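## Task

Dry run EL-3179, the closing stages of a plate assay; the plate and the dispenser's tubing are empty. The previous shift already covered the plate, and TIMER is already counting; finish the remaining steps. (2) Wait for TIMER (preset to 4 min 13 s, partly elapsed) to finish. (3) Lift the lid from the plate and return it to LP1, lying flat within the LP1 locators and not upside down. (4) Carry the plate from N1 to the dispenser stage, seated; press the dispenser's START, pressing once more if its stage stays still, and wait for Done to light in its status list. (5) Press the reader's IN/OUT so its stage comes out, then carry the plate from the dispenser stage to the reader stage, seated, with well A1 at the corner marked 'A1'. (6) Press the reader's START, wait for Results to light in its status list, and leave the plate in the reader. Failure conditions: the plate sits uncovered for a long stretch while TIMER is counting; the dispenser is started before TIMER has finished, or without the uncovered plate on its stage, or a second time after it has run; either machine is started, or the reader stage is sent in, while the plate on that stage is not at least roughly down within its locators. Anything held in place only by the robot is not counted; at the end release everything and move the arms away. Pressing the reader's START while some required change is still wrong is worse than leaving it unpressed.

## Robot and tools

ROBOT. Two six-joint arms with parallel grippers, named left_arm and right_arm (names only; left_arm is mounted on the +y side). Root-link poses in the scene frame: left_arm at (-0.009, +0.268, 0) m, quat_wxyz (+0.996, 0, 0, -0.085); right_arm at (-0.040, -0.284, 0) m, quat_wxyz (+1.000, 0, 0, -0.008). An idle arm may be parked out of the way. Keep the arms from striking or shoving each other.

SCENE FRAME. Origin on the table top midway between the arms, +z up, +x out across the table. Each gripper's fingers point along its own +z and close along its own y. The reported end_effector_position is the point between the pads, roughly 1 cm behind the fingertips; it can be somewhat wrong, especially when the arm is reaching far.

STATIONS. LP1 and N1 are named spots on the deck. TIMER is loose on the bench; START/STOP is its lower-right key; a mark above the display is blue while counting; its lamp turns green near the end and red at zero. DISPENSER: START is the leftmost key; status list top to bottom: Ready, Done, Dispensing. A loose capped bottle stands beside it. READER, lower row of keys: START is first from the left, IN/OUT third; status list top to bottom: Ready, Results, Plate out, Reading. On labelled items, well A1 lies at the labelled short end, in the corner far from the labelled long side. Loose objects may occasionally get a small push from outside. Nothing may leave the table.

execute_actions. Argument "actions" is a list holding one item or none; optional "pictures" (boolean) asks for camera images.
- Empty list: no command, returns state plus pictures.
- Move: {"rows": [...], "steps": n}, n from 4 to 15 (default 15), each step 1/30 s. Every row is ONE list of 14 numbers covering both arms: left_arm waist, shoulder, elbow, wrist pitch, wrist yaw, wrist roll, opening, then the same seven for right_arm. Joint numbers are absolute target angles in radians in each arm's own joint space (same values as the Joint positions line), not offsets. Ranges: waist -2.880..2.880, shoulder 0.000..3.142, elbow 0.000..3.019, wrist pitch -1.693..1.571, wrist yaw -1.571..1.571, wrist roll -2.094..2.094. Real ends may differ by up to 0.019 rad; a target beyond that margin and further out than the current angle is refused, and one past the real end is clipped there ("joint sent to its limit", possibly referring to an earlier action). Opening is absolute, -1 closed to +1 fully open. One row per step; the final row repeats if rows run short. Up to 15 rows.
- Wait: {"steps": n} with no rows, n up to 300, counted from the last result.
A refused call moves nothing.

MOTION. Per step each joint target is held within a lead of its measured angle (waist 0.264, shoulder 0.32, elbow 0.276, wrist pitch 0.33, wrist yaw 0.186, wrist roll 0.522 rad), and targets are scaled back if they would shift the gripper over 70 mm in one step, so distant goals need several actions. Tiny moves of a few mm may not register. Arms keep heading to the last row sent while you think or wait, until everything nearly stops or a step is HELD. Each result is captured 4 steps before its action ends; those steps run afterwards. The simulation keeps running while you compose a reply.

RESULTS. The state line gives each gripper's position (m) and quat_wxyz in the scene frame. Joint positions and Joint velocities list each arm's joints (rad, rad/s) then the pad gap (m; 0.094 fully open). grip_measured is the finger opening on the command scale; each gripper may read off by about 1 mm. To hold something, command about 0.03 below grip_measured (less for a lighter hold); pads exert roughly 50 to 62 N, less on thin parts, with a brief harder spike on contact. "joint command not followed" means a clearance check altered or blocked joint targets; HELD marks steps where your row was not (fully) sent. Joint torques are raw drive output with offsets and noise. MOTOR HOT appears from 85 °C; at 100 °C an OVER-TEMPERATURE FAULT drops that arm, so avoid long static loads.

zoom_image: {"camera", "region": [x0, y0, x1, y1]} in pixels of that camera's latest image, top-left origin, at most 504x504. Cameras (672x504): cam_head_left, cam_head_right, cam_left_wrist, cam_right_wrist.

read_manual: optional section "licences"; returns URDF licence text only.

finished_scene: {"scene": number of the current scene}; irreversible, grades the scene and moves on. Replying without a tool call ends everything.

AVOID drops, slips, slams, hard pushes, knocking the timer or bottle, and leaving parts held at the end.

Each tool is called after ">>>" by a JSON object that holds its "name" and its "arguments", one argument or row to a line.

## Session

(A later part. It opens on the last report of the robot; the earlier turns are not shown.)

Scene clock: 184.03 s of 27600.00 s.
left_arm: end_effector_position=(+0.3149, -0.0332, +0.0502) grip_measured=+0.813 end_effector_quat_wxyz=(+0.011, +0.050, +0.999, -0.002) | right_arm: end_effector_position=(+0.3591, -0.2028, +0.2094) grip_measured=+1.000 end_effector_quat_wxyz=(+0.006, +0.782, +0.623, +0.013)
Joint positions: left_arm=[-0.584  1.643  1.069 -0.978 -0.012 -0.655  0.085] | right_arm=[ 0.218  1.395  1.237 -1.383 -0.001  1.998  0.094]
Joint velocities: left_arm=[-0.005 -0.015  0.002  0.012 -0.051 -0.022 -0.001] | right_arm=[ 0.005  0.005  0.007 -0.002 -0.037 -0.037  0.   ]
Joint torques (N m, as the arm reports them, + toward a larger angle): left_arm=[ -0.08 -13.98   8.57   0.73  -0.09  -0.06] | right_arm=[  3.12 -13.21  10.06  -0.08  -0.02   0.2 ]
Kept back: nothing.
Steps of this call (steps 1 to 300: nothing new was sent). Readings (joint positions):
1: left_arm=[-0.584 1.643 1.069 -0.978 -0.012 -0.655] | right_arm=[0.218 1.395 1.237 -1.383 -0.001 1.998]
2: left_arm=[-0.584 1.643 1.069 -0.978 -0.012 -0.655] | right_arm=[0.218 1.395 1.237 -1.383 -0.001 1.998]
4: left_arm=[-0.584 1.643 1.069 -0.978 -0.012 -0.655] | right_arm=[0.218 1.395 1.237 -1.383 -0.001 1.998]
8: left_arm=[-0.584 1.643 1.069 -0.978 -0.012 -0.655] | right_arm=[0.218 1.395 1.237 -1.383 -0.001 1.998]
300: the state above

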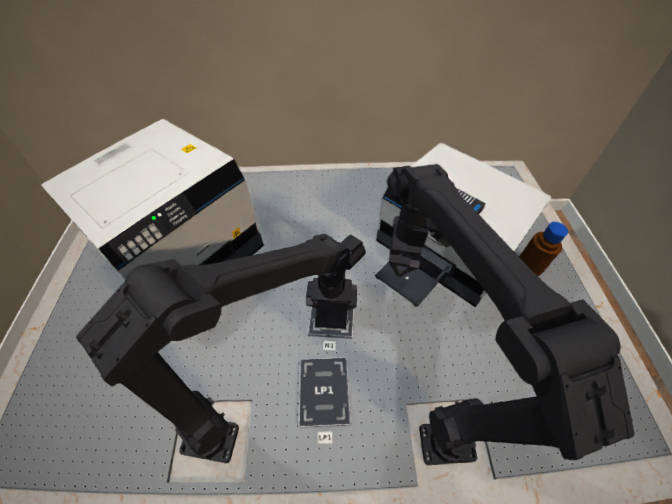

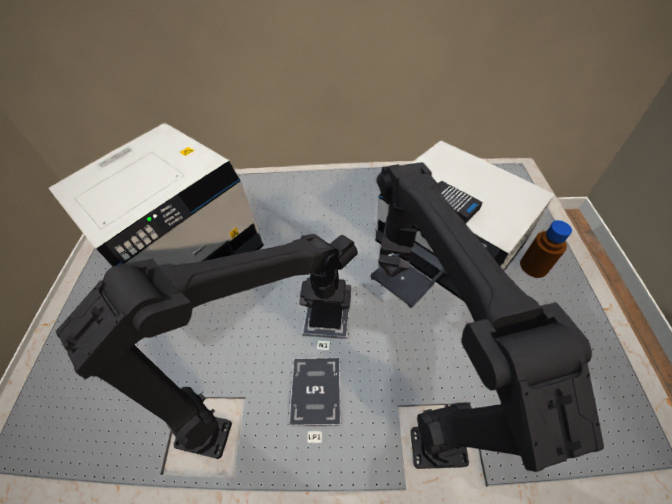

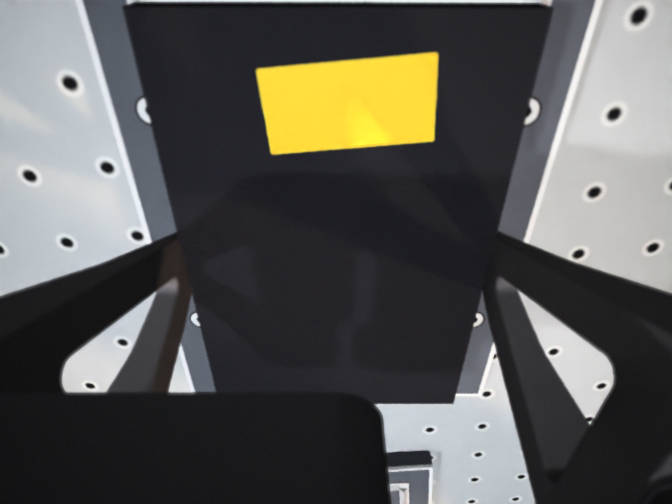

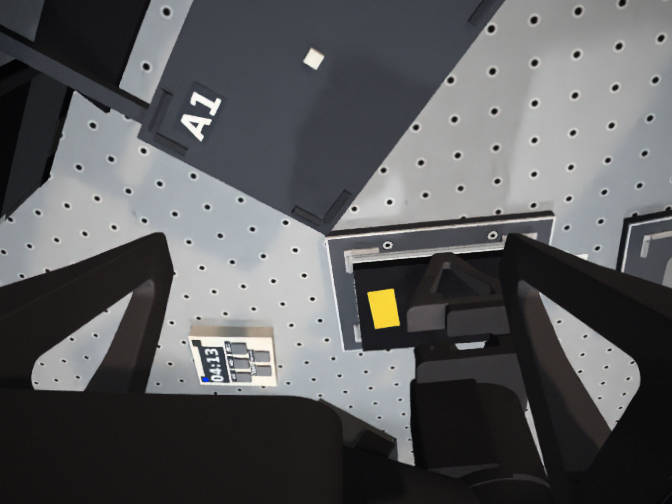

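>>> {"name": "execute_actions", "arguments": {
  "actions": [
    {"steps":300}
  ],
  "pictures": true
}}

Scene clock: 194.03 s of 27600.00 s.
left_arm: end_effector_position=(+0.3149, -0.0332, +0.0502) grip_measured=+0.813 end_effector_quat_wxyz=(+0.011, +0.050, +0.999, -0.002) | right_arm: end_effector_position=(+0.3591, -0.2028, +0.2094) grip_measured=+1.000 end_effector_quat_wxyz=(+0.006, +0.782, +0.623, +0.013)
Joint positions: left_arm=[-0.584  1.643  1.069 -0.978 -0.012 -0.655  0.085] | right_arm=[ 0.218  1.395  1.237 -1.383 -0.001  1.998  0.094]
Joint velocities: left_arm=[-0.015  0.005 -0.012 -0.007  0.095 -0.051 -0.   ] | right_arm=[-0.005 -0.005 -0.002 -0.007  0.037  0.051  0.   ]
Joint torques (N m, as the arm reports them, + toward a larger angle): left_arm=[ -0.22 -14.27   8.56   0.74  -0.07  -0.06] | right_arm=[  3.07 -13.22  10.06  -0.09  -0.02   0.21]
Kept back: nothing.
Steps of this call (steps 1 to 300: nothing new was sent). Readings (joint positions):
1: left_arm=[-0.584 1.643 1.069 -0.978 -0.012 -0.655] | right_arm=[0.218 1.395 1.237 -1.383 -0.001 1.998]
2: left_arm=[-0.584 1.643 1.069 -0.978 -0.012 -0.655] | right_arm=[0.218 1.395 1.237 -1.383 -0.001 1.998]
4: left_arm=[-0.584 1.643 1.069 -0.978 -0.012 -0.655] | right_arm=[0.218 1.395 1.237 -1.383 -0.001 1.998]
8: left_arm=[-0.584 1.643 1.069 -0.978 -0.012 -0.655] | right_arm=[0.218 1.395 1.237 -1.383 -0.001 1.998]
300: the state above

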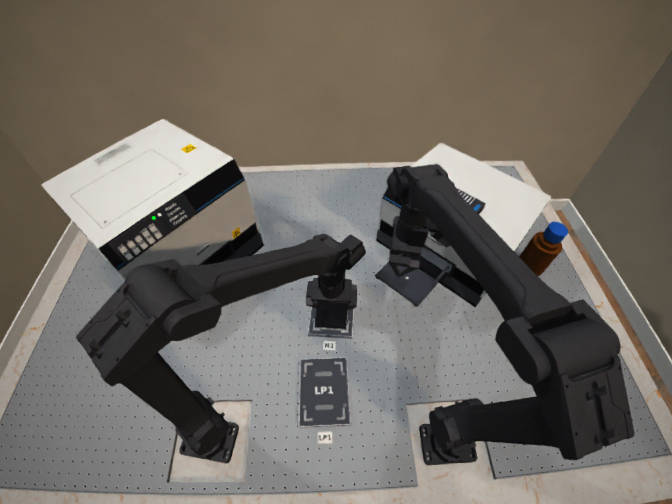

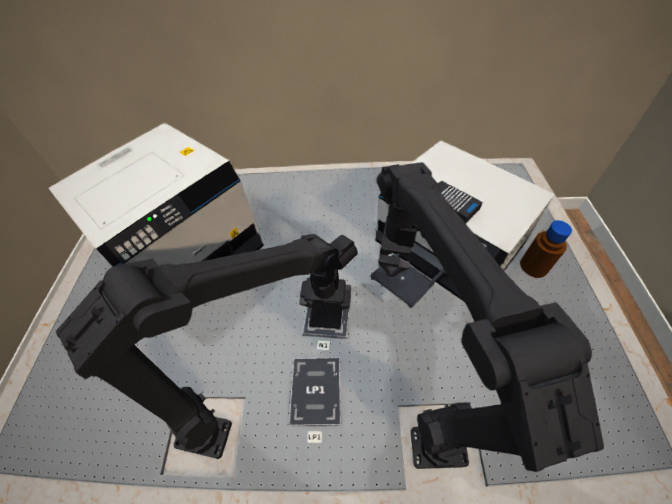

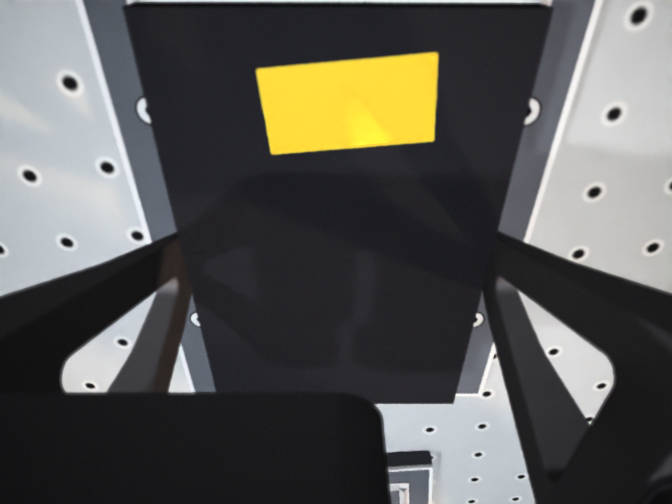

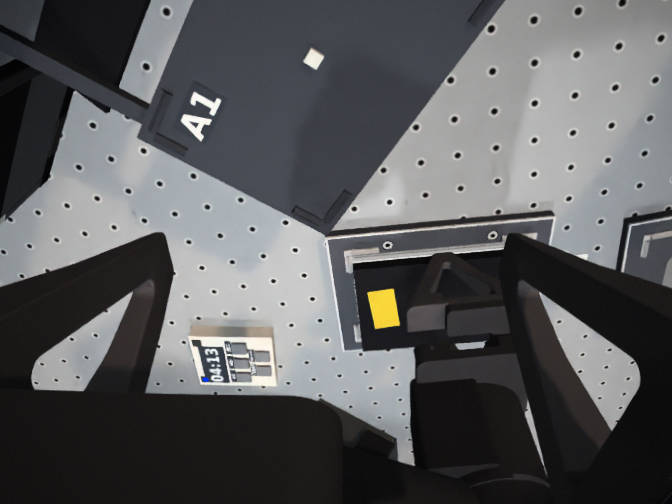

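>>> {"name": "execute_actions", "arguments": {
  "actions": [
    {"steps":300}
  ],
  "pictures": true
}}

Scene clock: 204.03 s of 27600.00 s.
left_arm: end_effector_position=(+0.3149, -0.0332, +0.0502) grip_measured=+0.813 end_effector_quat_wxyz=(+0.011, +0.050, +0.999, -0.002) | right_arm: end_effector_position=(+0.3591, -0.2028, +0.2094) grip_measured=+1.000 end_effector_quat_wxyz=(+0.006, +0.782, +0.623, +0.013)
Joint positions: left_arm=[-0.584  1.643  1.069 -0.978 -0.012 -0.655  0.085] | right_arm=[ 0.218  1.395  1.237 -1.383 -0.001  1.998  0.094]
Joint velocities: left_arm=[-0.005  0.015 -0.012  0.002 -0.007  0.022 -0.001] | right_arm=[-0.005  0.005 -0.007 -0.017  0.066 -0.007  0.   ]
Joint torques (N m, as the arm reports them, + toward a larger angle): left_arm=[ -0.25 -14.21   8.55   0.76  -0.07  -0.06] | right_arm=[  3.07 -13.16  10.06  -0.1   -0.02   0.2 ]
Kept back: nothing.
Steps of this call (steps 1 to 300: nothing new was sent). Readings (joint positions):
1: left_arm=[-0.584 1.643 1.069 -0.978 -0.012 -0.655] | right_arm=[0.218 1.395 1.237 -1.383 -0.001 1.998]
2: left_arm=[-0.584 1.643 1.069 -0.978 -0.012 -0.655] | right_arm=[0.218 1.395 1.237 -1.383 -0.001 1.998]
4: left_arm=[-0.584 1.643 1.069 -0.978 -0.012 -0.655] | right_arm=[0.218 1.395 1.237 -1.383 -0.001 1.998]
8: left_arm=[-0.584 1.643 1.069 -0.978 -0.012 -0.655] | right_arm=[0.218 1.395 1.237 -1.383 -0.001 1.998]
300: the state above

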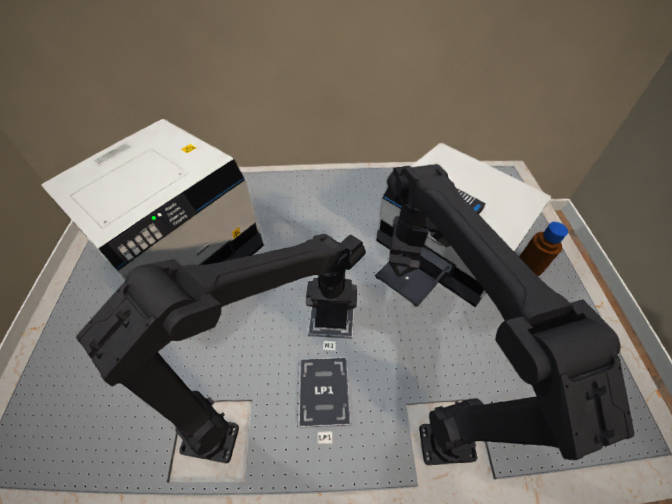

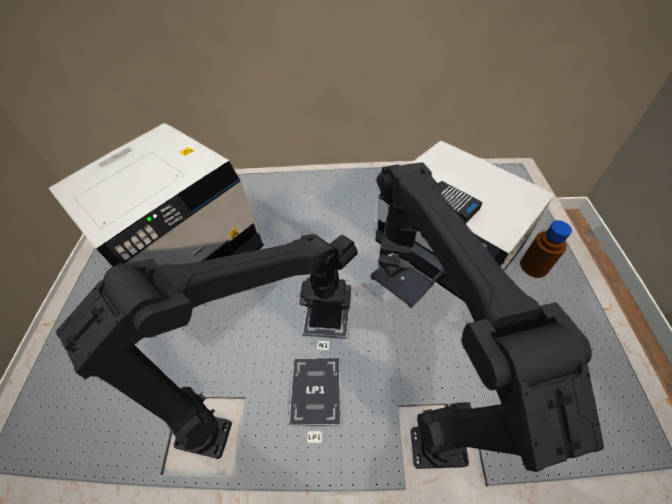

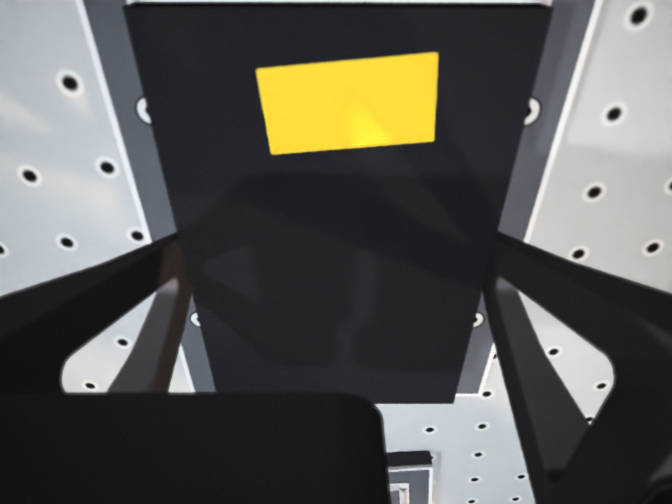

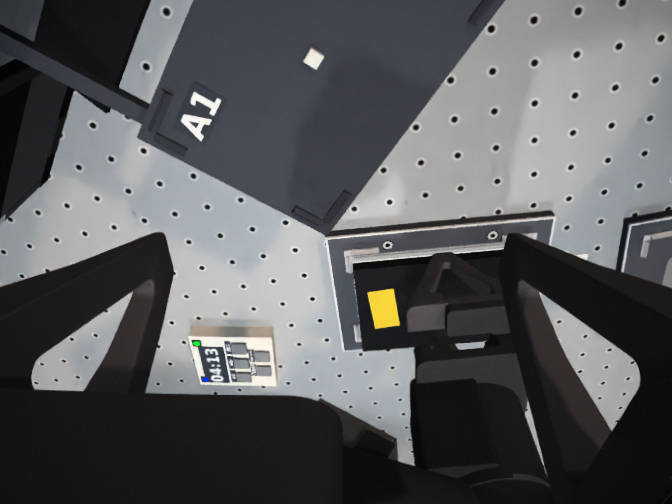

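>>> {"name": "execute_actions", "arguments": {
  "actions": []
}}

Scene clock: 204.83 s of 27600.00 s.
left_arm: end_effector_position=(+0.3149, -0.0332, +0.0502) grip_measured=+0.813 end_effector_quat_wxyz=(+0.011, +0.050, +0.999, -0.002) | right_arm: end_effector_position=(+0.3591, -0.2028, +0.2094) grip_measured=+1.000 end_effector_quat_wxyz=(+0.006, +0.782, +0.623, +0.013)
Joint positions: left_arm=[-0.584  1.643  1.069 -0.978 -0.012 -0.655  0.085] | right_arm=[ 0.218  1.395  1.237 -1.383 -0.001  1.998  0.094]
Joint velocities: left_arm=[ 0.005 -0.005 -0.002  0.022 -0.051 -0.007 -0.001] | right_arm=[-0.005  0.005 -0.007  0.007 -0.007  0.037  0.   ]
Joint torques (N m, as the arm reports them, + toward a larger angle): left_arm=[ -0.22 -13.95   8.53   0.75  -0.08  -0.04] | right_arm=[  3.08 -13.2   10.08  -0.09  -0.02   0.2 ]
Kept back: nothing.
Steps of this call (steps 1 to 24: nothing new was sent). Readings (joint positions):
1: left_arm=[-0.584 1.643 1.069 -0.978 -0.012 -0.655] | right_arm=[0.218 1.395 1.237 -1.383 -0.001 1.998]
2: left_arm=[-0.584 1.643 1.069 -0.978 -0.012 -0.655] | right_arm=[0.218 1.395 1.237 -1.383 -0.001 1.998]
4: left_arm=[-0.584 1.643 1.069 -0.978 -0.012 -0.655] | right_arm=[0.218 1.395 1.237 -1.383 -0.001 1.998]
8: left_arm=[-0.584 1.643 1.069 -0.978 -0.012 -0.655] | right_arm=[0.218 1.395 1.237 -1.383 -0.001 1.998]
24: the state above

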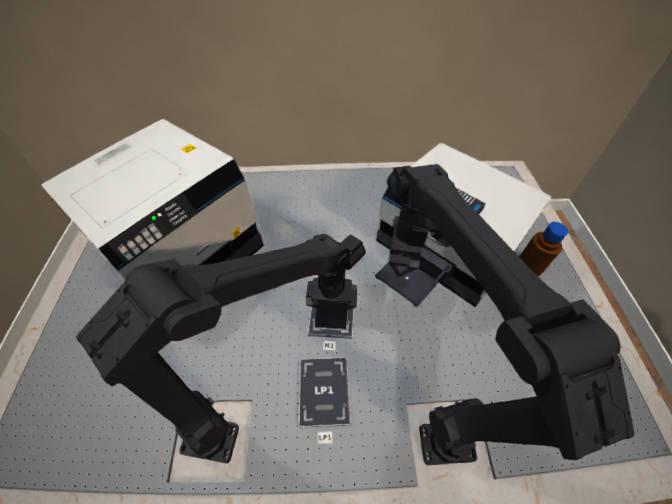

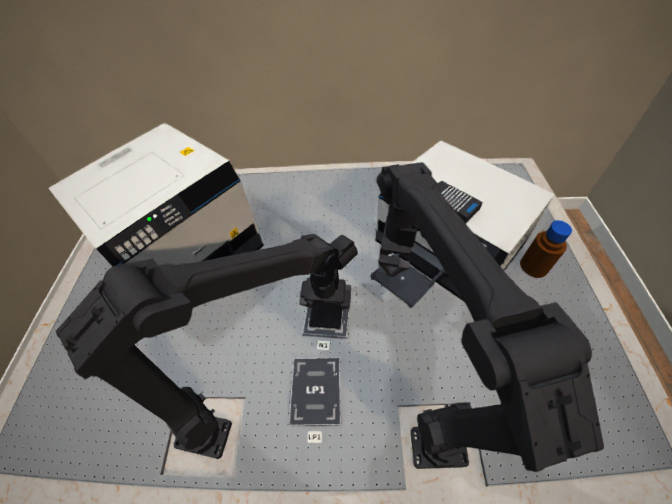

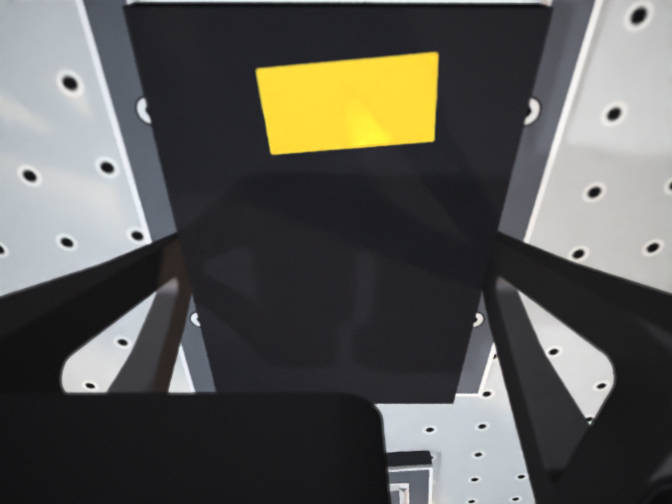

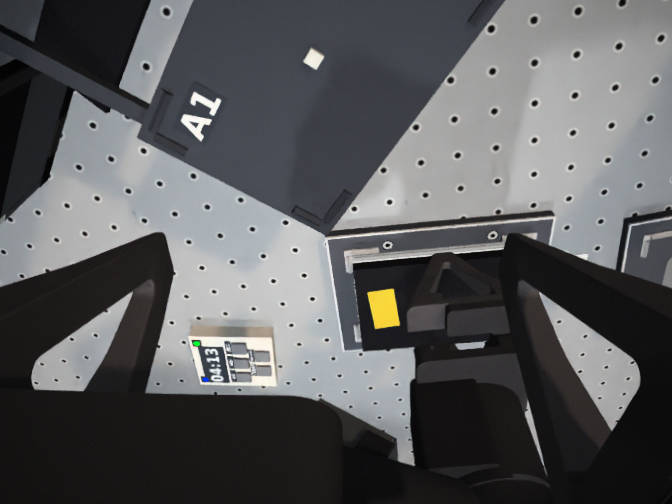

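>>> {"name": "execute_actions", "arguments": {
  "actions": [
    {"steps": 150}
  ],
  "pictures": true
}}

Scene clock: 209.83 s of 27600.00 s.
left_arm: end_effector_position=(+0.3149, -0.0332, +0.0502) grip_measured=+0.813 end_effector_quat_wxyz=(+0.011, +0.050, +0.999, -0.002) | right_arm: end_effector_position=(+0.3591, -0.2028, +0.2094) grip_measured=+1.000 end_effector_quat_wxyz=(+0.006, +0.782, +0.623, +0.013)
Joint positions: left_arm=[-0.584  1.643  1.069 -0.978 -0.012 -0.655  0.085] | right_arm=[ 0.218  1.395  1.237 -1.383 -0.001  1.998  0.094]
Joint velocities: left_arm=[-0.005  0.005 -0.002 -0.007 -0.007  0.022 -0.   ] | right_arm=[-0.005 -0.005 -0.007 -0.007 -0.037 -0.022  0.   ]
Joint torques (N m, as the arm reports them, + toward a larger angle): left_arm=[ -0.06 -14.16   8.55   0.72  -0.08  -0.05] | right_arm=[  3.06 -13.27  10.08  -0.09  -0.02   0.2 ]
Kept back: nothing.
Steps of this call (steps 1 to 150: nothing new was sent). Readings (joint positions):
1: left_arm=[-0.584 1.643 1.069 -0.978 -0.012 -0.655] | right_arm=[0.218 1.395 1.237 -1.383 -0.001 1.998]
2: left_arm=[-0.584 1.643 1.069 -0.978 -0.012 -0.655] | right_arm=[0.218 1.395 1.237 -1.383 -0.001 1.998]
4: left_arm=[-0.584 1.643 1.069 -0.978 -0.012 -0.655] | right_arm=[0.218 1.395 1.237 -1.383 -0.001 1.998]
8: left_arm=[-0.584 1.643 1.069 -0.978 -0.012 -0.655] | right_arm=[0.218 1.395 1.237 -1.383 -0.001 1.998]
150: the state above

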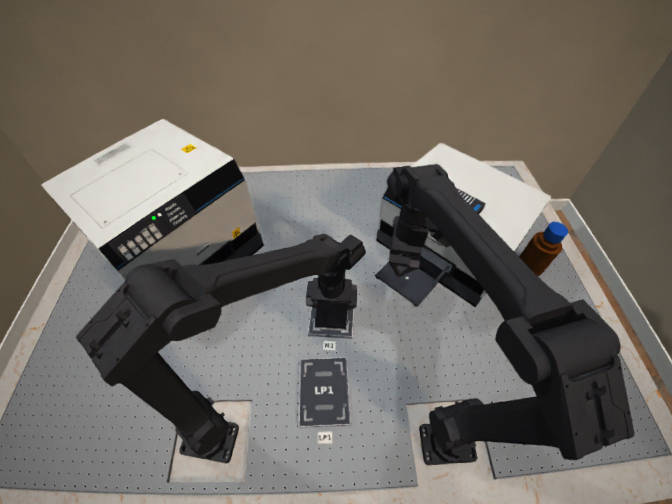

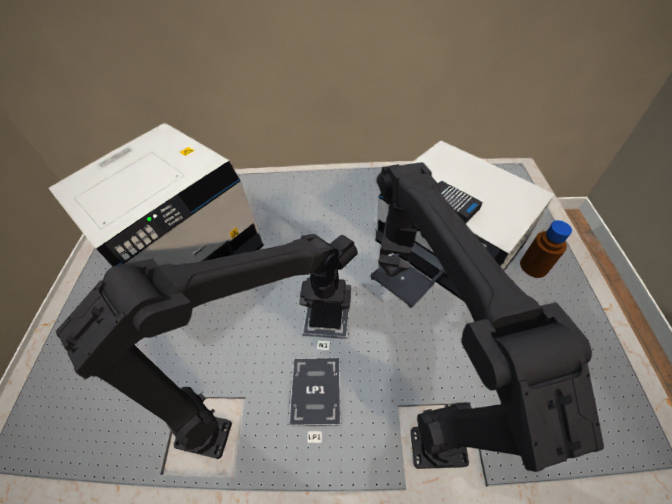

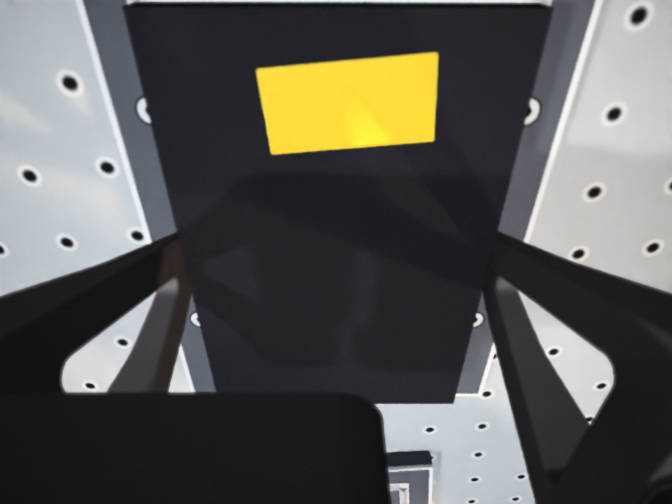

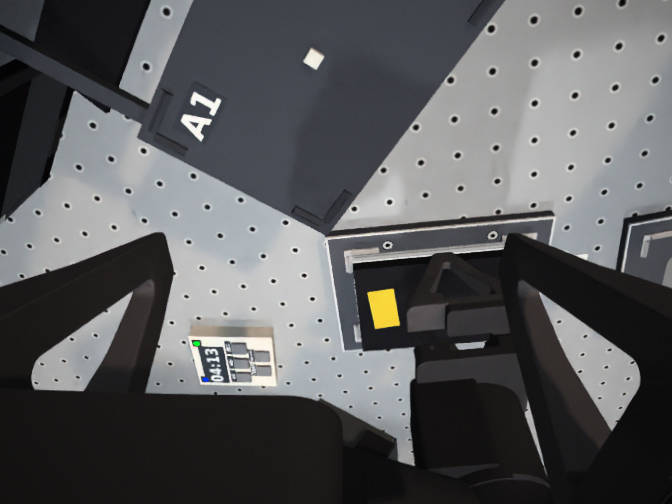

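>>> {"name": "execute_actions", "arguments": {
  "actions": [
    {"steps": 130}
  ],
  "pictures": true
}}

Scene clock: 214.17 s of 27600.00 s.
left_arm: end_effector_position=(+0.3149, -0.0332, +0.0502) grip_measured=+0.813 end_effector_quat_wxyz=(+0.011, +0.050, +0.999, -0.002) | right_arm: end_effector_position=(+0.3591, -0.2028, +0.2094) grip_measured=+1.000 end_effector_quat_wxyz=(+0.006, +0.782, +0.623, +0.013)
Joint positions: left_arm=[-0.584  1.643  1.069 -0.978 -0.012 -0.655  0.085] | right_arm=[ 0.218  1.395  1.237 -1.383 -0.001  1.998  0.094]
Joint velocities: left_arm=[-0.015  0.005 -0.017 -0.017  0.007 -0.051  0.001] | right_arm=[ 0.005 -0.005 -0.022 -0.002 -0.007 -0.022  0.   ]
Joint torques (N m, as the arm reports them, + toward a larger angle): left_arm=[ -0.18 -14.16   8.59   0.74  -0.08  -0.05] | right_arm=[  3.07 -13.23  10.07  -0.09  -0.02   0.2 ]
Kept back: nothing.
Steps of this call (steps 1 to 130: nothing new was sent). Readings (joint positions):
1: left_arm=[-0.584 1.643 1.069 -0.978 -0.012 -0.655] | right_arm=[0.218 1.395 1.237 -1.383 -0.001 1.998]
2: left_arm=[-0.584 1.643 1.069 -0.978 -0.012 -0.655] | right_arm=[0.218 1.395 1.237 -1.383 -0.001 1.998]
4: left_arm=[-0.584 1.643 1.069 -0.978 -0.012 -0.655] | right_arm=[0.218 1.395 1.237 -1.383 -0.001 1.998]
8: left_arm=[-0.584 1.643 1.069 -0.978 -0.012 -0.655] | right_arm=[0.218 1.395 1.237 -1.383 -0.001 1.998]
130: the state above

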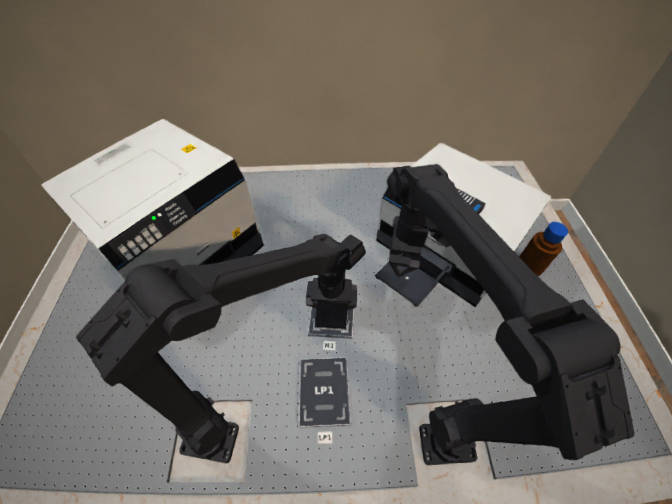

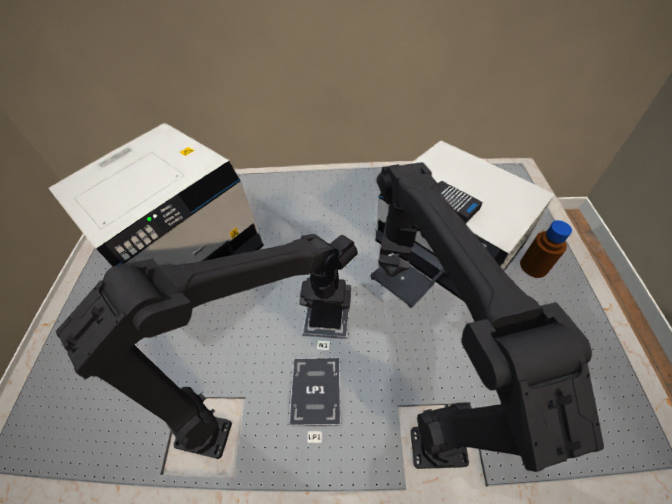

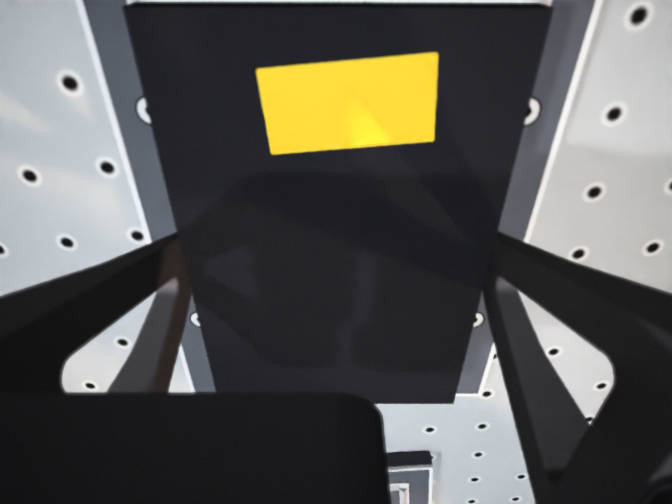

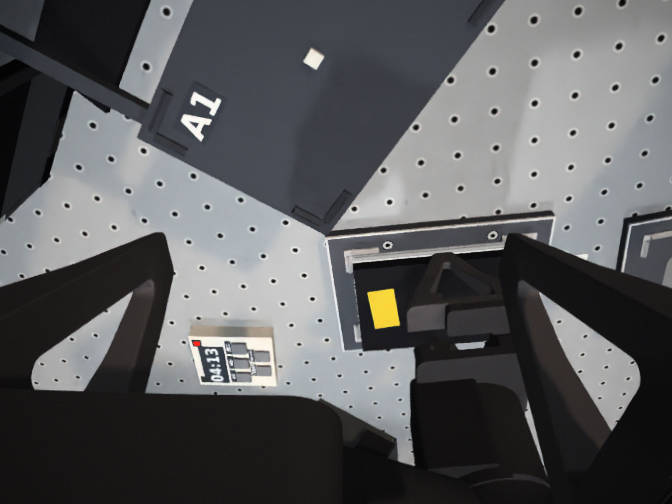

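The lamp is red now. Executing the lid move.

>>> {"name": "execute_actions", "arguments": {
  "actions": [
    {"rows": [
[-0.596,1.628,1.070,-0.971,-0.010,-0.665,0.800, 0.218,1.400,1.236,-1.393,-0.004,2.010,1.0],
[-0.596,1.628,1.070,-0.977,-0.010,-0.665,0.794, 0.218,1.400,1.236,-1.393,-0.004,2.010,1.0],
[-0.596,1.628,1.070,-0.983,-0.010,-0.665,0.788, 0.218,1.400,1.236,-1.393,-0.004,2.010,1.0],
[-0.596,1.628,1.070,-0.988,-0.010,-0.665,0.783, 0.218,1.400,1.236,-1.393,-0.004,2.010,1.0],
[-0.596,1.6275,1.070,-0.9882,-0.010,-0.665,0.783, 0.218,1.400,1.236,-1.393,-0.004,2.010,1.0],
[-0.596,1.6259,1.070,-0.9888,-0.010,-0.665,0.783, 0.218,1.400,1.236,-1.393,-0.004,2.010,1.0],
[-0.596,1.6235,1.070,-0.9897,-0.010,-0.665,0.783, 0.218,1.400,1.236,-1.393,-0.004,2.010,1.0],
[-0.596,1.6205,1.070,-0.9908,-0.010,-0.665,0.783, 0.218,1.400,1.236,-1.393,-0.004,2.010,1.0],
[-0.596,1.6169,1.070,-0.9921,-0.010,-0.665,0.783, 0.218,1.400,1.236,-1.393,-0.004,2.010,1.0],
[-0.596,1.6129,1.070,-0.9936,-0.010,-0.665,0.783, 0.218,1.400,1.236,-1.393,-0.004,2.010,1.0],
[-0.596,1.6086,1.070,-0.9952,-0.010,-0.665,0.783, 0.218,1.400,1.236,-1.393,-0.004,2.0069,1.0],
[-0.596,1.6044,1.070,-0.9968,-0.010,-0.665,0.783, 0.218,1.400,1.236,-1.393,-0.004,1.9979,1.0],
[-0.596,1.6001,1.070,-0.9984,-0.010,-0.665,0.783, 0.218,1.400,1.236,-1.393,-0.004,1.9833,1.0],
[-0.5971,1.5952,1.0691,-1.0000,-0.010,-0.6664,0.783, 0.218,1.400,1.236,-1.393,-0.004,1.9635,1.0],
[-0.6004,1.5889,1.0665,-1.0016,-0.010,-0.6705,0.783, 0.218,1.400,1.236,-1.393,-0.004,1.9389,1.0]
], "steps": 15}
  ]
}}

>>> {"name": "execute_actions", "arguments": {
  "actions": [
    {"rows": [
[-0.6057,1.5814,1.0622,-1.0032,-0.010,-0.6771,0.783, 0.218,1.400,1.236,-1.393,-0.004,1.9097,1.0],
[-0.6129,1.5730,1.0564,-1.0047,-0.010,-0.6860,0.783, 0.218,1.400,1.236,-1.393,-0.004,1.8765,1.0],
[-0.6219,1.5641,1.0492,-1.0061,-0.010,-0.6972,0.783, 0.218,1.400,1.236,-1.393,-0.004,1.8394,1.0],
[-0.6325,1.5547,1.0406,-1.0073,-0.010,-0.7104,0.783, 0.2190,1.400,1.236,-1.393,-0.004,1.7990,1.0],
[-0.6446,1.5446,1.0309,-1.0084,-0.010,-0.7254,0.783, 0.2220,1.400,1.236,-1.393,-0.004,1.7554,1.0],
[-0.6580,1.5335,1.0200,-1.0096,-0.010,-0.7422,0.783, 0.2269,1.400,1.236,-1.393,-0.004,1.7092,1.0],
[-0.6728,1.5212,1.0082,-1.0109,-0.010,-0.7605,0.783, 0.2335,1.400,1.236,-1.393,-0.004,1.6607,1.0],
[-0.6886,1.5081,0.9955,-1.0123,-0.010,-0.7802,0.783, 0.2417,1.400,1.236,-1.393,-0.004,1.6102,1.0],
[-0.7054,1.4941,0.9819,-1.0138,-0.010,-0.8011,0.783, 0.2513,1.400,1.236,-1.393,-0.004,1.5580,1.0],
[-0.7230,1.4794,0.9677,-1.0154,-0.010,-0.8231,0.783, 0.2624,1.400,1.236,-1.393,-0.004,1.5046,1.0],
[-0.7414,1.4642,0.9529,-1.0171,-0.010,-0.8459,0.783, 0.2747,1.400,1.236,-1.393,-0.004,1.4503,1.0],
[-0.7604,1.4484,0.9376,-1.0188,-0.010,-0.8695,0.783, 0.2882,1.400,1.236,-1.393,-0.004,1.3955,1.0],
[-0.7798,1.4323,0.9220,-1.0205,-0.010,-0.8937,0.783, 0.3027,1.400,1.236,-1.393,-0.004,1.3405,1.0],
[-0.7996,1.4159,0.9061,-1.0223,-0.010,-0.9182,0.783, 0.3180,1.400,1.236,-1.393,-0.004,1.2857,1.0],
[-0.8195,1.3993,0.8901,-1.0241,-0.010,-0.9431,0.783, 0.3342,1.400,1.236,-1.393,-0.004,1.2314,1.0]
], "steps": 15}
  ]
}}

>>> {"name": "execute_actions", "arguments": {
  "actions": [
    {"rows": [
[-0.8395,1.3827,0.8739,-1.0259,-0.010,-0.9679,0.783, 0.3510,1.4007,1.2355,-1.3918,-0.004,1.1780,1.0],
[-0.8594,1.3661,0.8579,-1.0277,-0.010,-0.9928,0.783, 0.3683,1.4028,1.2342,-1.3883,-0.004,1.1258,1.0],
[-0.8792,1.3497,0.8420,-1.0295,-0.010,-1.0173,0.783, 0.3861,1.4063,1.2320,-1.3827,-0.004,1.0753,1.0],
[-0.8986,1.3336,0.8264,-1.0312,-0.010,-1.0415,0.783, 0.4041,1.4109,1.2290,-1.3752,-0.004,1.0268,1.0],
[-0.9176,1.3178,0.8111,-1.0329,-0.010,-1.0651,0.783, 0.4224,1.4166,1.2253,-1.3658,-0.004,0.9806,1.0],
[-0.9360,1.3026,0.7963,-1.0346,-0.010,-1.0879,0.783, 0.4406,1.4233,1.2210,-1.3548,-0.004,0.9370,1.0],
[-0.9536,1.2879,0.7821,-1.0362,-0.010,-1.1099,0.783, 0.4589,1.4309,1.2161,-1.3424,-0.004,0.8966,1.0],
[-0.9704,1.2739,0.7685,-1.0377,-0.010,-1.1308,0.783, 0.4769,1.4393,1.2107,-1.3286,-0.004,0.8595,1.0],
[-0.9862,1.2608,0.7558,-1.0391,-0.010,-1.1505,0.783, 0.4947,1.4484,1.2049,-1.3137,-0.004,0.8263,1.0],
[-1.0010,1.2485,0.7440,-1.0404,-0.010,-1.1688,0.783, 0.5120,1.4581,1.1987,-1.2978,-0.004,0.7971,1.0],
[-1.0144,1.2374,0.7331,-1.0416,-0.010,-1.1856,0.783, 0.5288,1.4683,1.1921,-1.2812,-0.004,0.7725,1.0],
[-1.0265,1.2273,0.7234,-1.0427,-0.010,-1.2006,0.783, 0.5450,1.4788,1.1853,-1.2638,-0.004,0.7527,1.0],
[-1.0371,1.2191,0.7145,-1.0427,-0.010,-1.2138,0.783, 0.5603,1.4897,1.1783,-1.2460,-0.004,0.7381,1.0],
[-1.0461,1.2133,0.7064,-1.0409,-0.010,-1.2250,0.783, 0.5748,1.5008,1.1712,-1.2278,-0.004,0.7291,1.0],
[-1.0533,1.2100,0.6991,-1.0374,-0.010,-1.2339,0.783, 0.5883,1.512,1.164,-1.2095,-0.004,0.726,1.0]
], "steps": 15}
  ]
}}

>>> {"name": "execute_actions", "arguments": {
  "actions": [
    {"rows": [
[-1.0586,1.2090,0.6930,-1.0325,-0.010,-1.2405,0.783, 0.6006,1.5232,1.1568,-1.1912,-0.004,0.726,1.0],
[-1.0619,1.2104,0.6881,-1.0263,-0.010,-1.2446,0.783, 0.6117,1.5343,1.1497,-1.1730,-0.004,0.726,1.0],
[-1.063,1.2141,0.6847,-1.0190,-0.010,-1.246,0.783, 0.6213,1.5452,1.1427,-1.1552,-0.004,0.726,1.0],
[-1.063,1.2192,0.6819,-1.0110,-0.010,-1.246,0.783, 0.6295,1.5557,1.1359,-1.1378,-0.004,0.726,1.0],
[-1.063,1.2245,0.6790,-1.0026,-0.010,-1.246,0.783, 0.6361,1.5659,1.1293,-1.1212,-0.004,0.726,1.0],
[-1.063,1.2300,0.6760,-0.9940,-0.010,-1.246,0.783, 0.6410,1.5756,1.1231,-1.1053,-0.004,0.726,1.0],
[-1.063,1.2355,0.6730,-0.9854,-0.010,-1.246,0.783, 0.6440,1.5847,1.1173,-1.0904,-0.004,0.726,1.0],
[-1.063,1.2408,0.6701,-0.9770,-0.010,-1.246,0.783, 0.645,1.5931,1.1119,-1.0766,-0.004,0.726,1.0],
[-1.063,1.2459,0.6673,-0.9690,-0.010,-1.246,0.783, 0.645,1.6007,1.1070,-1.0642,-0.004,0.726,1.0],
[-1.063,1.2506,0.6648,-0.9616,-0.010,-1.246,0.783, 0.645,1.6074,1.1027,-1.0532,-0.004,0.726,1.0],
[-1.063,1.2547,0.6625,-0.9551,-0.010,-1.246,0.783, 0.645,1.6131,1.0990,-1.0438,-0.004,0.726,1.0],
[-1.063,1.2581,0.6607,-0.9497,-0.010,-1.246,0.783, 0.645,1.6177,1.0960,-1.0363,-0.004,0.726,1.0],
[-1.063,1.2607,0.6592,-0.9456,-0.010,-1.246,0.783, 0.645,1.6212,1.0938,-1.0307,-0.004,0.726,1.0],
[-1.063,1.2624,0.6583,-0.9429,-0.010,-1.246,0.783, 0.645,1.6233,1.0925,-1.0272,-0.004,0.726,1.0],
[-1.063,1.263,0.658,-0.942,-0.010,-1.246,0.783, 0.645,1.624,1.092,-1.026,-0.004,0.726,1.0]
], "steps": 15}
  ]
}}

>>> {"name": "execute_actions", "arguments": {
  "actions": [
    {"steps": 12}
  ],
  "pictures": true
}}

Scene clock: 215.83 s of 27600.00 s.
left_arm: end_effector_position=(+0.3142, -0.0325, +0.0504) grip_measured=+0.798 end_effector_quat_wxyz=(+0.010, +0.050, +0.999, -0.001) | right_arm: end_effector_position=(+0.3591, -0.2028, +0.2094) grip_measured=+1.000 end_effector_quat_wxyz=(+0.006, +0.782, +0.623, +0.013)
Joint positions: left_arm=[-0.584  1.642  1.069 -0.982 -0.012 -0.655  0.084] | right_arm=[ 0.218  1.395  1.237 -1.383 -0.001  1.998  0.094]
Joint velocities: left_arm=[ 0.005 -0.005 -0.002 -0.037 -0.007  0.037  0.001] | right_arm=[-0.005  0.005  0.007  0.007 -0.022 -0.022  0.   ]
Joint torques (N m, as the arm reports them, + toward a larger angle): left_arm=[ -0.3  -15.28   8.5   -0.27  -0.08  -0.06] | right_arm=[  3.05 -13.22  10.07  -0.09  -0.02   0.17]
Steps of this call (steps 1 to 39: nothing new was sent; steps 40 to 50: the first 11 steps of this action). Readings (joint positions):
40: left_arm=[-0.584 1.643 1.069 -0.978 -0.012 -0.655] | right_arm=[0.218 1.395 1.237 -1.383 -0.001 1.998]
41: left_arm=[-0.584 1.643 1.069 -0.978 -0.012 -0.655] | right_arm=[0.218 1.395 1.237 -1.383 -0.001 1.998]
43: left_arm=[-0.584 1.643 1.069 -0.978 -0.012 -0.655] | right_arm=[0.218 1.395 1.237 -1.383 -0.001 1.998]
47: left_arm=[-0.584 1.643 1.069 -0.979 -0.012 -0.655] | right_arm=[0.218 1.395 1.237 -1.383 -0.001 1.998]
50: the state above

Scene clock: 216.33 s of 27600.00 s.
left_arm: end_effector_position=(+0.2862, -0.0346, +0.0911) grip_measured=+0.798 end_effector_quat_wxyz=(+0.052, +0.029, +0.998, -0.018) | right_arm: end_effector_position=(+0.3573, -0.1944, +0.2094) grip_measured=+1.000 end_effector_quat_wxyz=(+0.008, +0.656, +0.755, +0.012)
Joint positions: left_arm=[-0.647  1.494  1.01  -0.987 -0.047 -0.757  0.084] | right_arm=[ 0.239  1.395  1.237 -1.383 -0.001  1.653  0.094]
Joint velocities: left_arm=[-0.425 -0.63  -0.349 -0.002 -0.227 -0.623 -0.001] | right_arm=[ 0.259 -0.005 -0.007 -0.007 -0.081 -1.326  0.   ]
Joint torques (N m, as the arm reports them, + toward a larger angle): left_arm=[ -4.43 -10.74   5.97  -0.77   1.53  -0.05] | right_arm=[  4.84 -13.32  10.1   -0.09  -0.01  -0.03]
Steps of this call (steps 1 to 4: the last 4 steps of your previous action; steps 5 to 15: the first 11 steps of this action). Readings (joint positions):
5: left_arm=[-0.585 1.631 1.068 -0.987 -0.012 -0.657] | right_arm=[0.218 1.395 1.237 -1.383 -0.001 1.974]
6: left_arm=[-0.586 1.624 1.066 -0.987 -0.013 -0.661] | right_arm=[0.218 1.395 1.237 -1.383 -0.001 1.958]
8: left_arm=[-0.591 1.607 1.061 -0.987 -0.018 -0.669] | right_arm=[0.218 1.395 1.237 -1.383 -0.001 1.914]
12: left_arm=[-0.613 1.552 1.042 -0.987 -0.039 -0.707] | right_arm=[0.221 1.395 1.237 -1.383 -0.001 1.782]
15: the state above

Scene clock: 216.83 s of 27600.00 s.
left_arm: end_effector_position=(+0.1247, -0.0278, +0.0919) grip_measured=+0.798 end_effector_quat_wxyz=(+0.023, +0.034, +0.999, -0.026) | right_arm: end_effector_position=(+0.3328, -0.0909, +0.1967) grip_measured=+1.000 end_effector_quat_wxyz=(+0.022, +0.227, +0.973, +0.019)
Joint positions: left_arm=[-0.987  1.255  0.781 -1.03  -0.02  -1.089  0.084] | right_arm=[ 0.496  1.415  1.223 -1.32  -0.001  0.937  0.094]
Joint velocities: left_arm=[-0.317 -0.376 -0.242  0.022  0.007 -0.505 -0.   ] | right_arm=[ 0.503  0.23  -0.154  0.442  0.007 -0.945  0.   ]
Joint torques (N m, as the arm reports them, + toward a larger angle): left_arm=[ 0.37 -6.62  6.06 -0.13  0.19 -0.1 ] | right_arm=[  3.32 -10.45   8.37   0.75  -0.03  -0.05]
Steps of this call (steps 1 to 4: the last 4 steps of your previous action; steps 5 to 15: the first 11 steps of this action). Readings (joint positions):
5: left_arm=[-0.738 1.378 0.939 -1.005 -0.054 -0.865] | right_arm=[0.312 1.395 1.237 -1.383 -0.001 1.404]
6: left_arm=[-0.765 1.356 0.923 -1.010 -0.047 -0.889] | right_arm=[0.330 1.395 1.237 -1.383 -0.001 1.353]
8: left_arm=[-0.827 1.320 0.885 -1.019 -0.032 -0.939] | right_arm=[0.367 1.395 1.237 -1.383 -0.001 1.250]
12: left_arm=[-0.943 1.286 0.805 -1.030 -0.023 -1.030] | right_arm=[0.442 1.399 1.235 -1.360 -0.001 1.058]
15: the state above

Scene clock: 217.33 s of 27600.00 s.
left_arm: end_effector_position=(+0.1037, -0.0165, +0.0888) grip_measured=+0.798 end_effector_quat_wxyz=(+0.035, +0.003, +0.999, -0.036) | right_arm: end_effector_position=(+0.3175, -0.0238, +0.0895) grip_measured=+1.000 end_effector_quat_wxyz=(+0.009, +0.057, +0.998, +0.008)
Joint positions: left_arm=[-1.046  1.189  0.717 -1.007 -0.041 -1.208  0.084] | right_arm=[ 0.647  1.586  1.116 -1.076 -0.001  0.745  0.094]
Joint velocities: left_arm=[-0.015 -0.024 -0.056  0.12  -0.081  0.051 -0.001] | right_arm=[-0.005  0.171 -0.129  0.325 -0.081 -0.022  0.   ]
Joint torques (N m, as the arm reports them, + toward a larger angle): left_arm=[-0.33 -1.15  4.53  2.08  1.13 -0.33] | right_arm=[  2.84 -14.53   8.47   0.72  -0.04  -0.06]
Steps of this call (steps 1 to 4: the last 4 steps of your previous action; steps 5 to 15: the first 11 steps of this action). Readings (joint positions):
5: left_arm=[-1.033 1.200 0.735 -1.030 -0.018 -1.170] | right_arm=[0.576 1.476 1.186 -1.235 -0.001 0.807]
6: left_arm=[-1.039 1.194 0.730 -1.030 -0.019 -1.181] | right_arm=[0.589 1.490 1.178 -1.217 -0.001 0.794]
8: left_arm=[-1.046 1.189 0.725 -1.027 -0.023 -1.197] | right_arm=[0.613 1.517 1.161 -1.181 -0.001 0.773]
12: left_arm=[-1.046 1.189 0.722 -1.020 -0.030 -1.208] | right_arm=[0.643 1.562 1.132 -1.116 -0.001 0.752]
15: the state above

Scene clock: 217.73 s of 27600.00 s.
left_arm: end_effector_position=(+0.1008, -0.0193, +0.0716) grip_measured=+0.798 end_effector_quat_wxyz=(+0.024, -0.003, +0.999, -0.039) | right_arm: end_effector_position=(+0.3197, -0.0222, +0.0764) grip_measured=+1.000 end_effector_quat_wxyz=(+0.011, +0.054, +0.998, +0.010)
Joint positions: left_arm=[-1.046  1.222  0.692 -0.951 -0.019 -1.222  0.084] | right_arm=[ 0.647  1.606  1.102 -1.037 -0.001  0.739  0.094]
Joint velocities: left_arm=[-0.005  0.171 -0.129  0.051  0.154 -0.081 -0.001] | right_arm=[-0.005 -0.015 -0.007  0.007 -0.051 -0.037  0.   ]
Joint torques (N m, as the arm reports them, + toward a larger angle): left_arm=[-0.57 -4.13  6.41  0.65  0.04 -0.08] | right_arm=[  2.93 -14.62   8.17   0.88  -0.04  -0.06]
Kept back: nothing.
Steps of this call (steps 1 to 4: the last 4 steps of your previous action; steps 5 to 12: the robot went on to your last target). Readings (joint positions):
1: left_arm=[-1.046 1.189 0.715 -1.003 -0.044 -1.208] | right_arm=[0.647 1.591 1.112 -1.066 -0.001 0.744]
2: left_arm=[-1.046 1.189 0.713 -0.999 -0.047 -1.208] | right_arm=[0.647 1.596 1.108 -1.057 -0.001 0.743]
4: left_arm=[-1.046 1.190 0.711 -0.994 -0.052 -1.208] | right_arm=[0.647 1.603 1.104 -1.045 -0.001 0.741]
8: left_arm=[-1.046 1.199 0.706 -0.971 -0.035 -1.212] | right_arm=[0.647 1.606 1.102 -1.038 -0.001 0.739]
12: the state above

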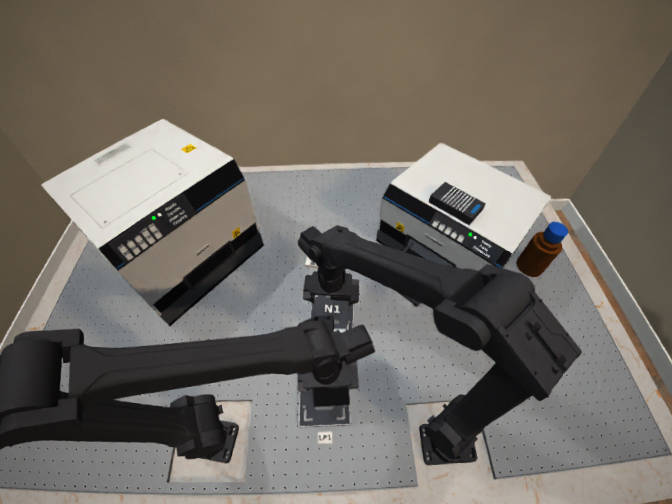

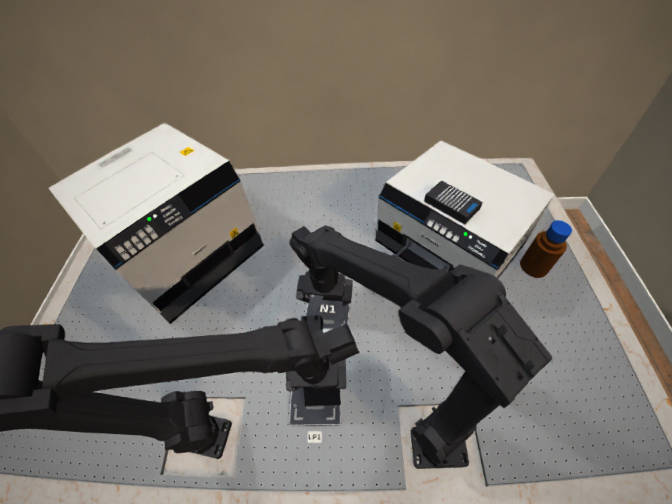

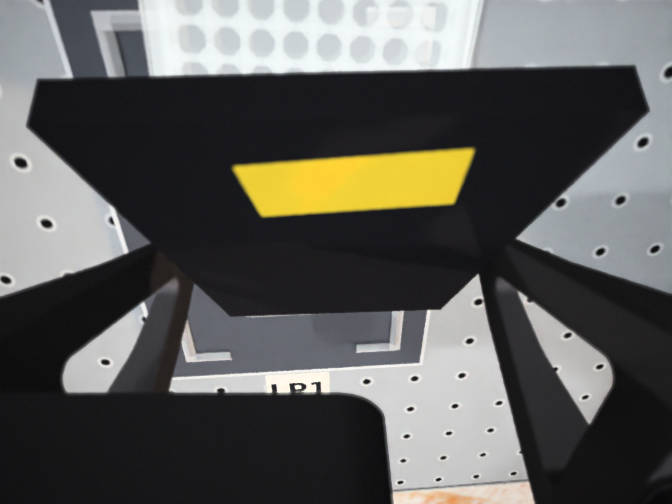

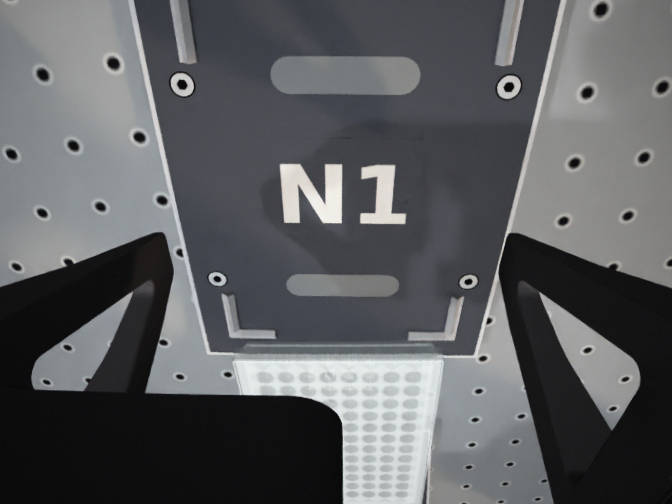

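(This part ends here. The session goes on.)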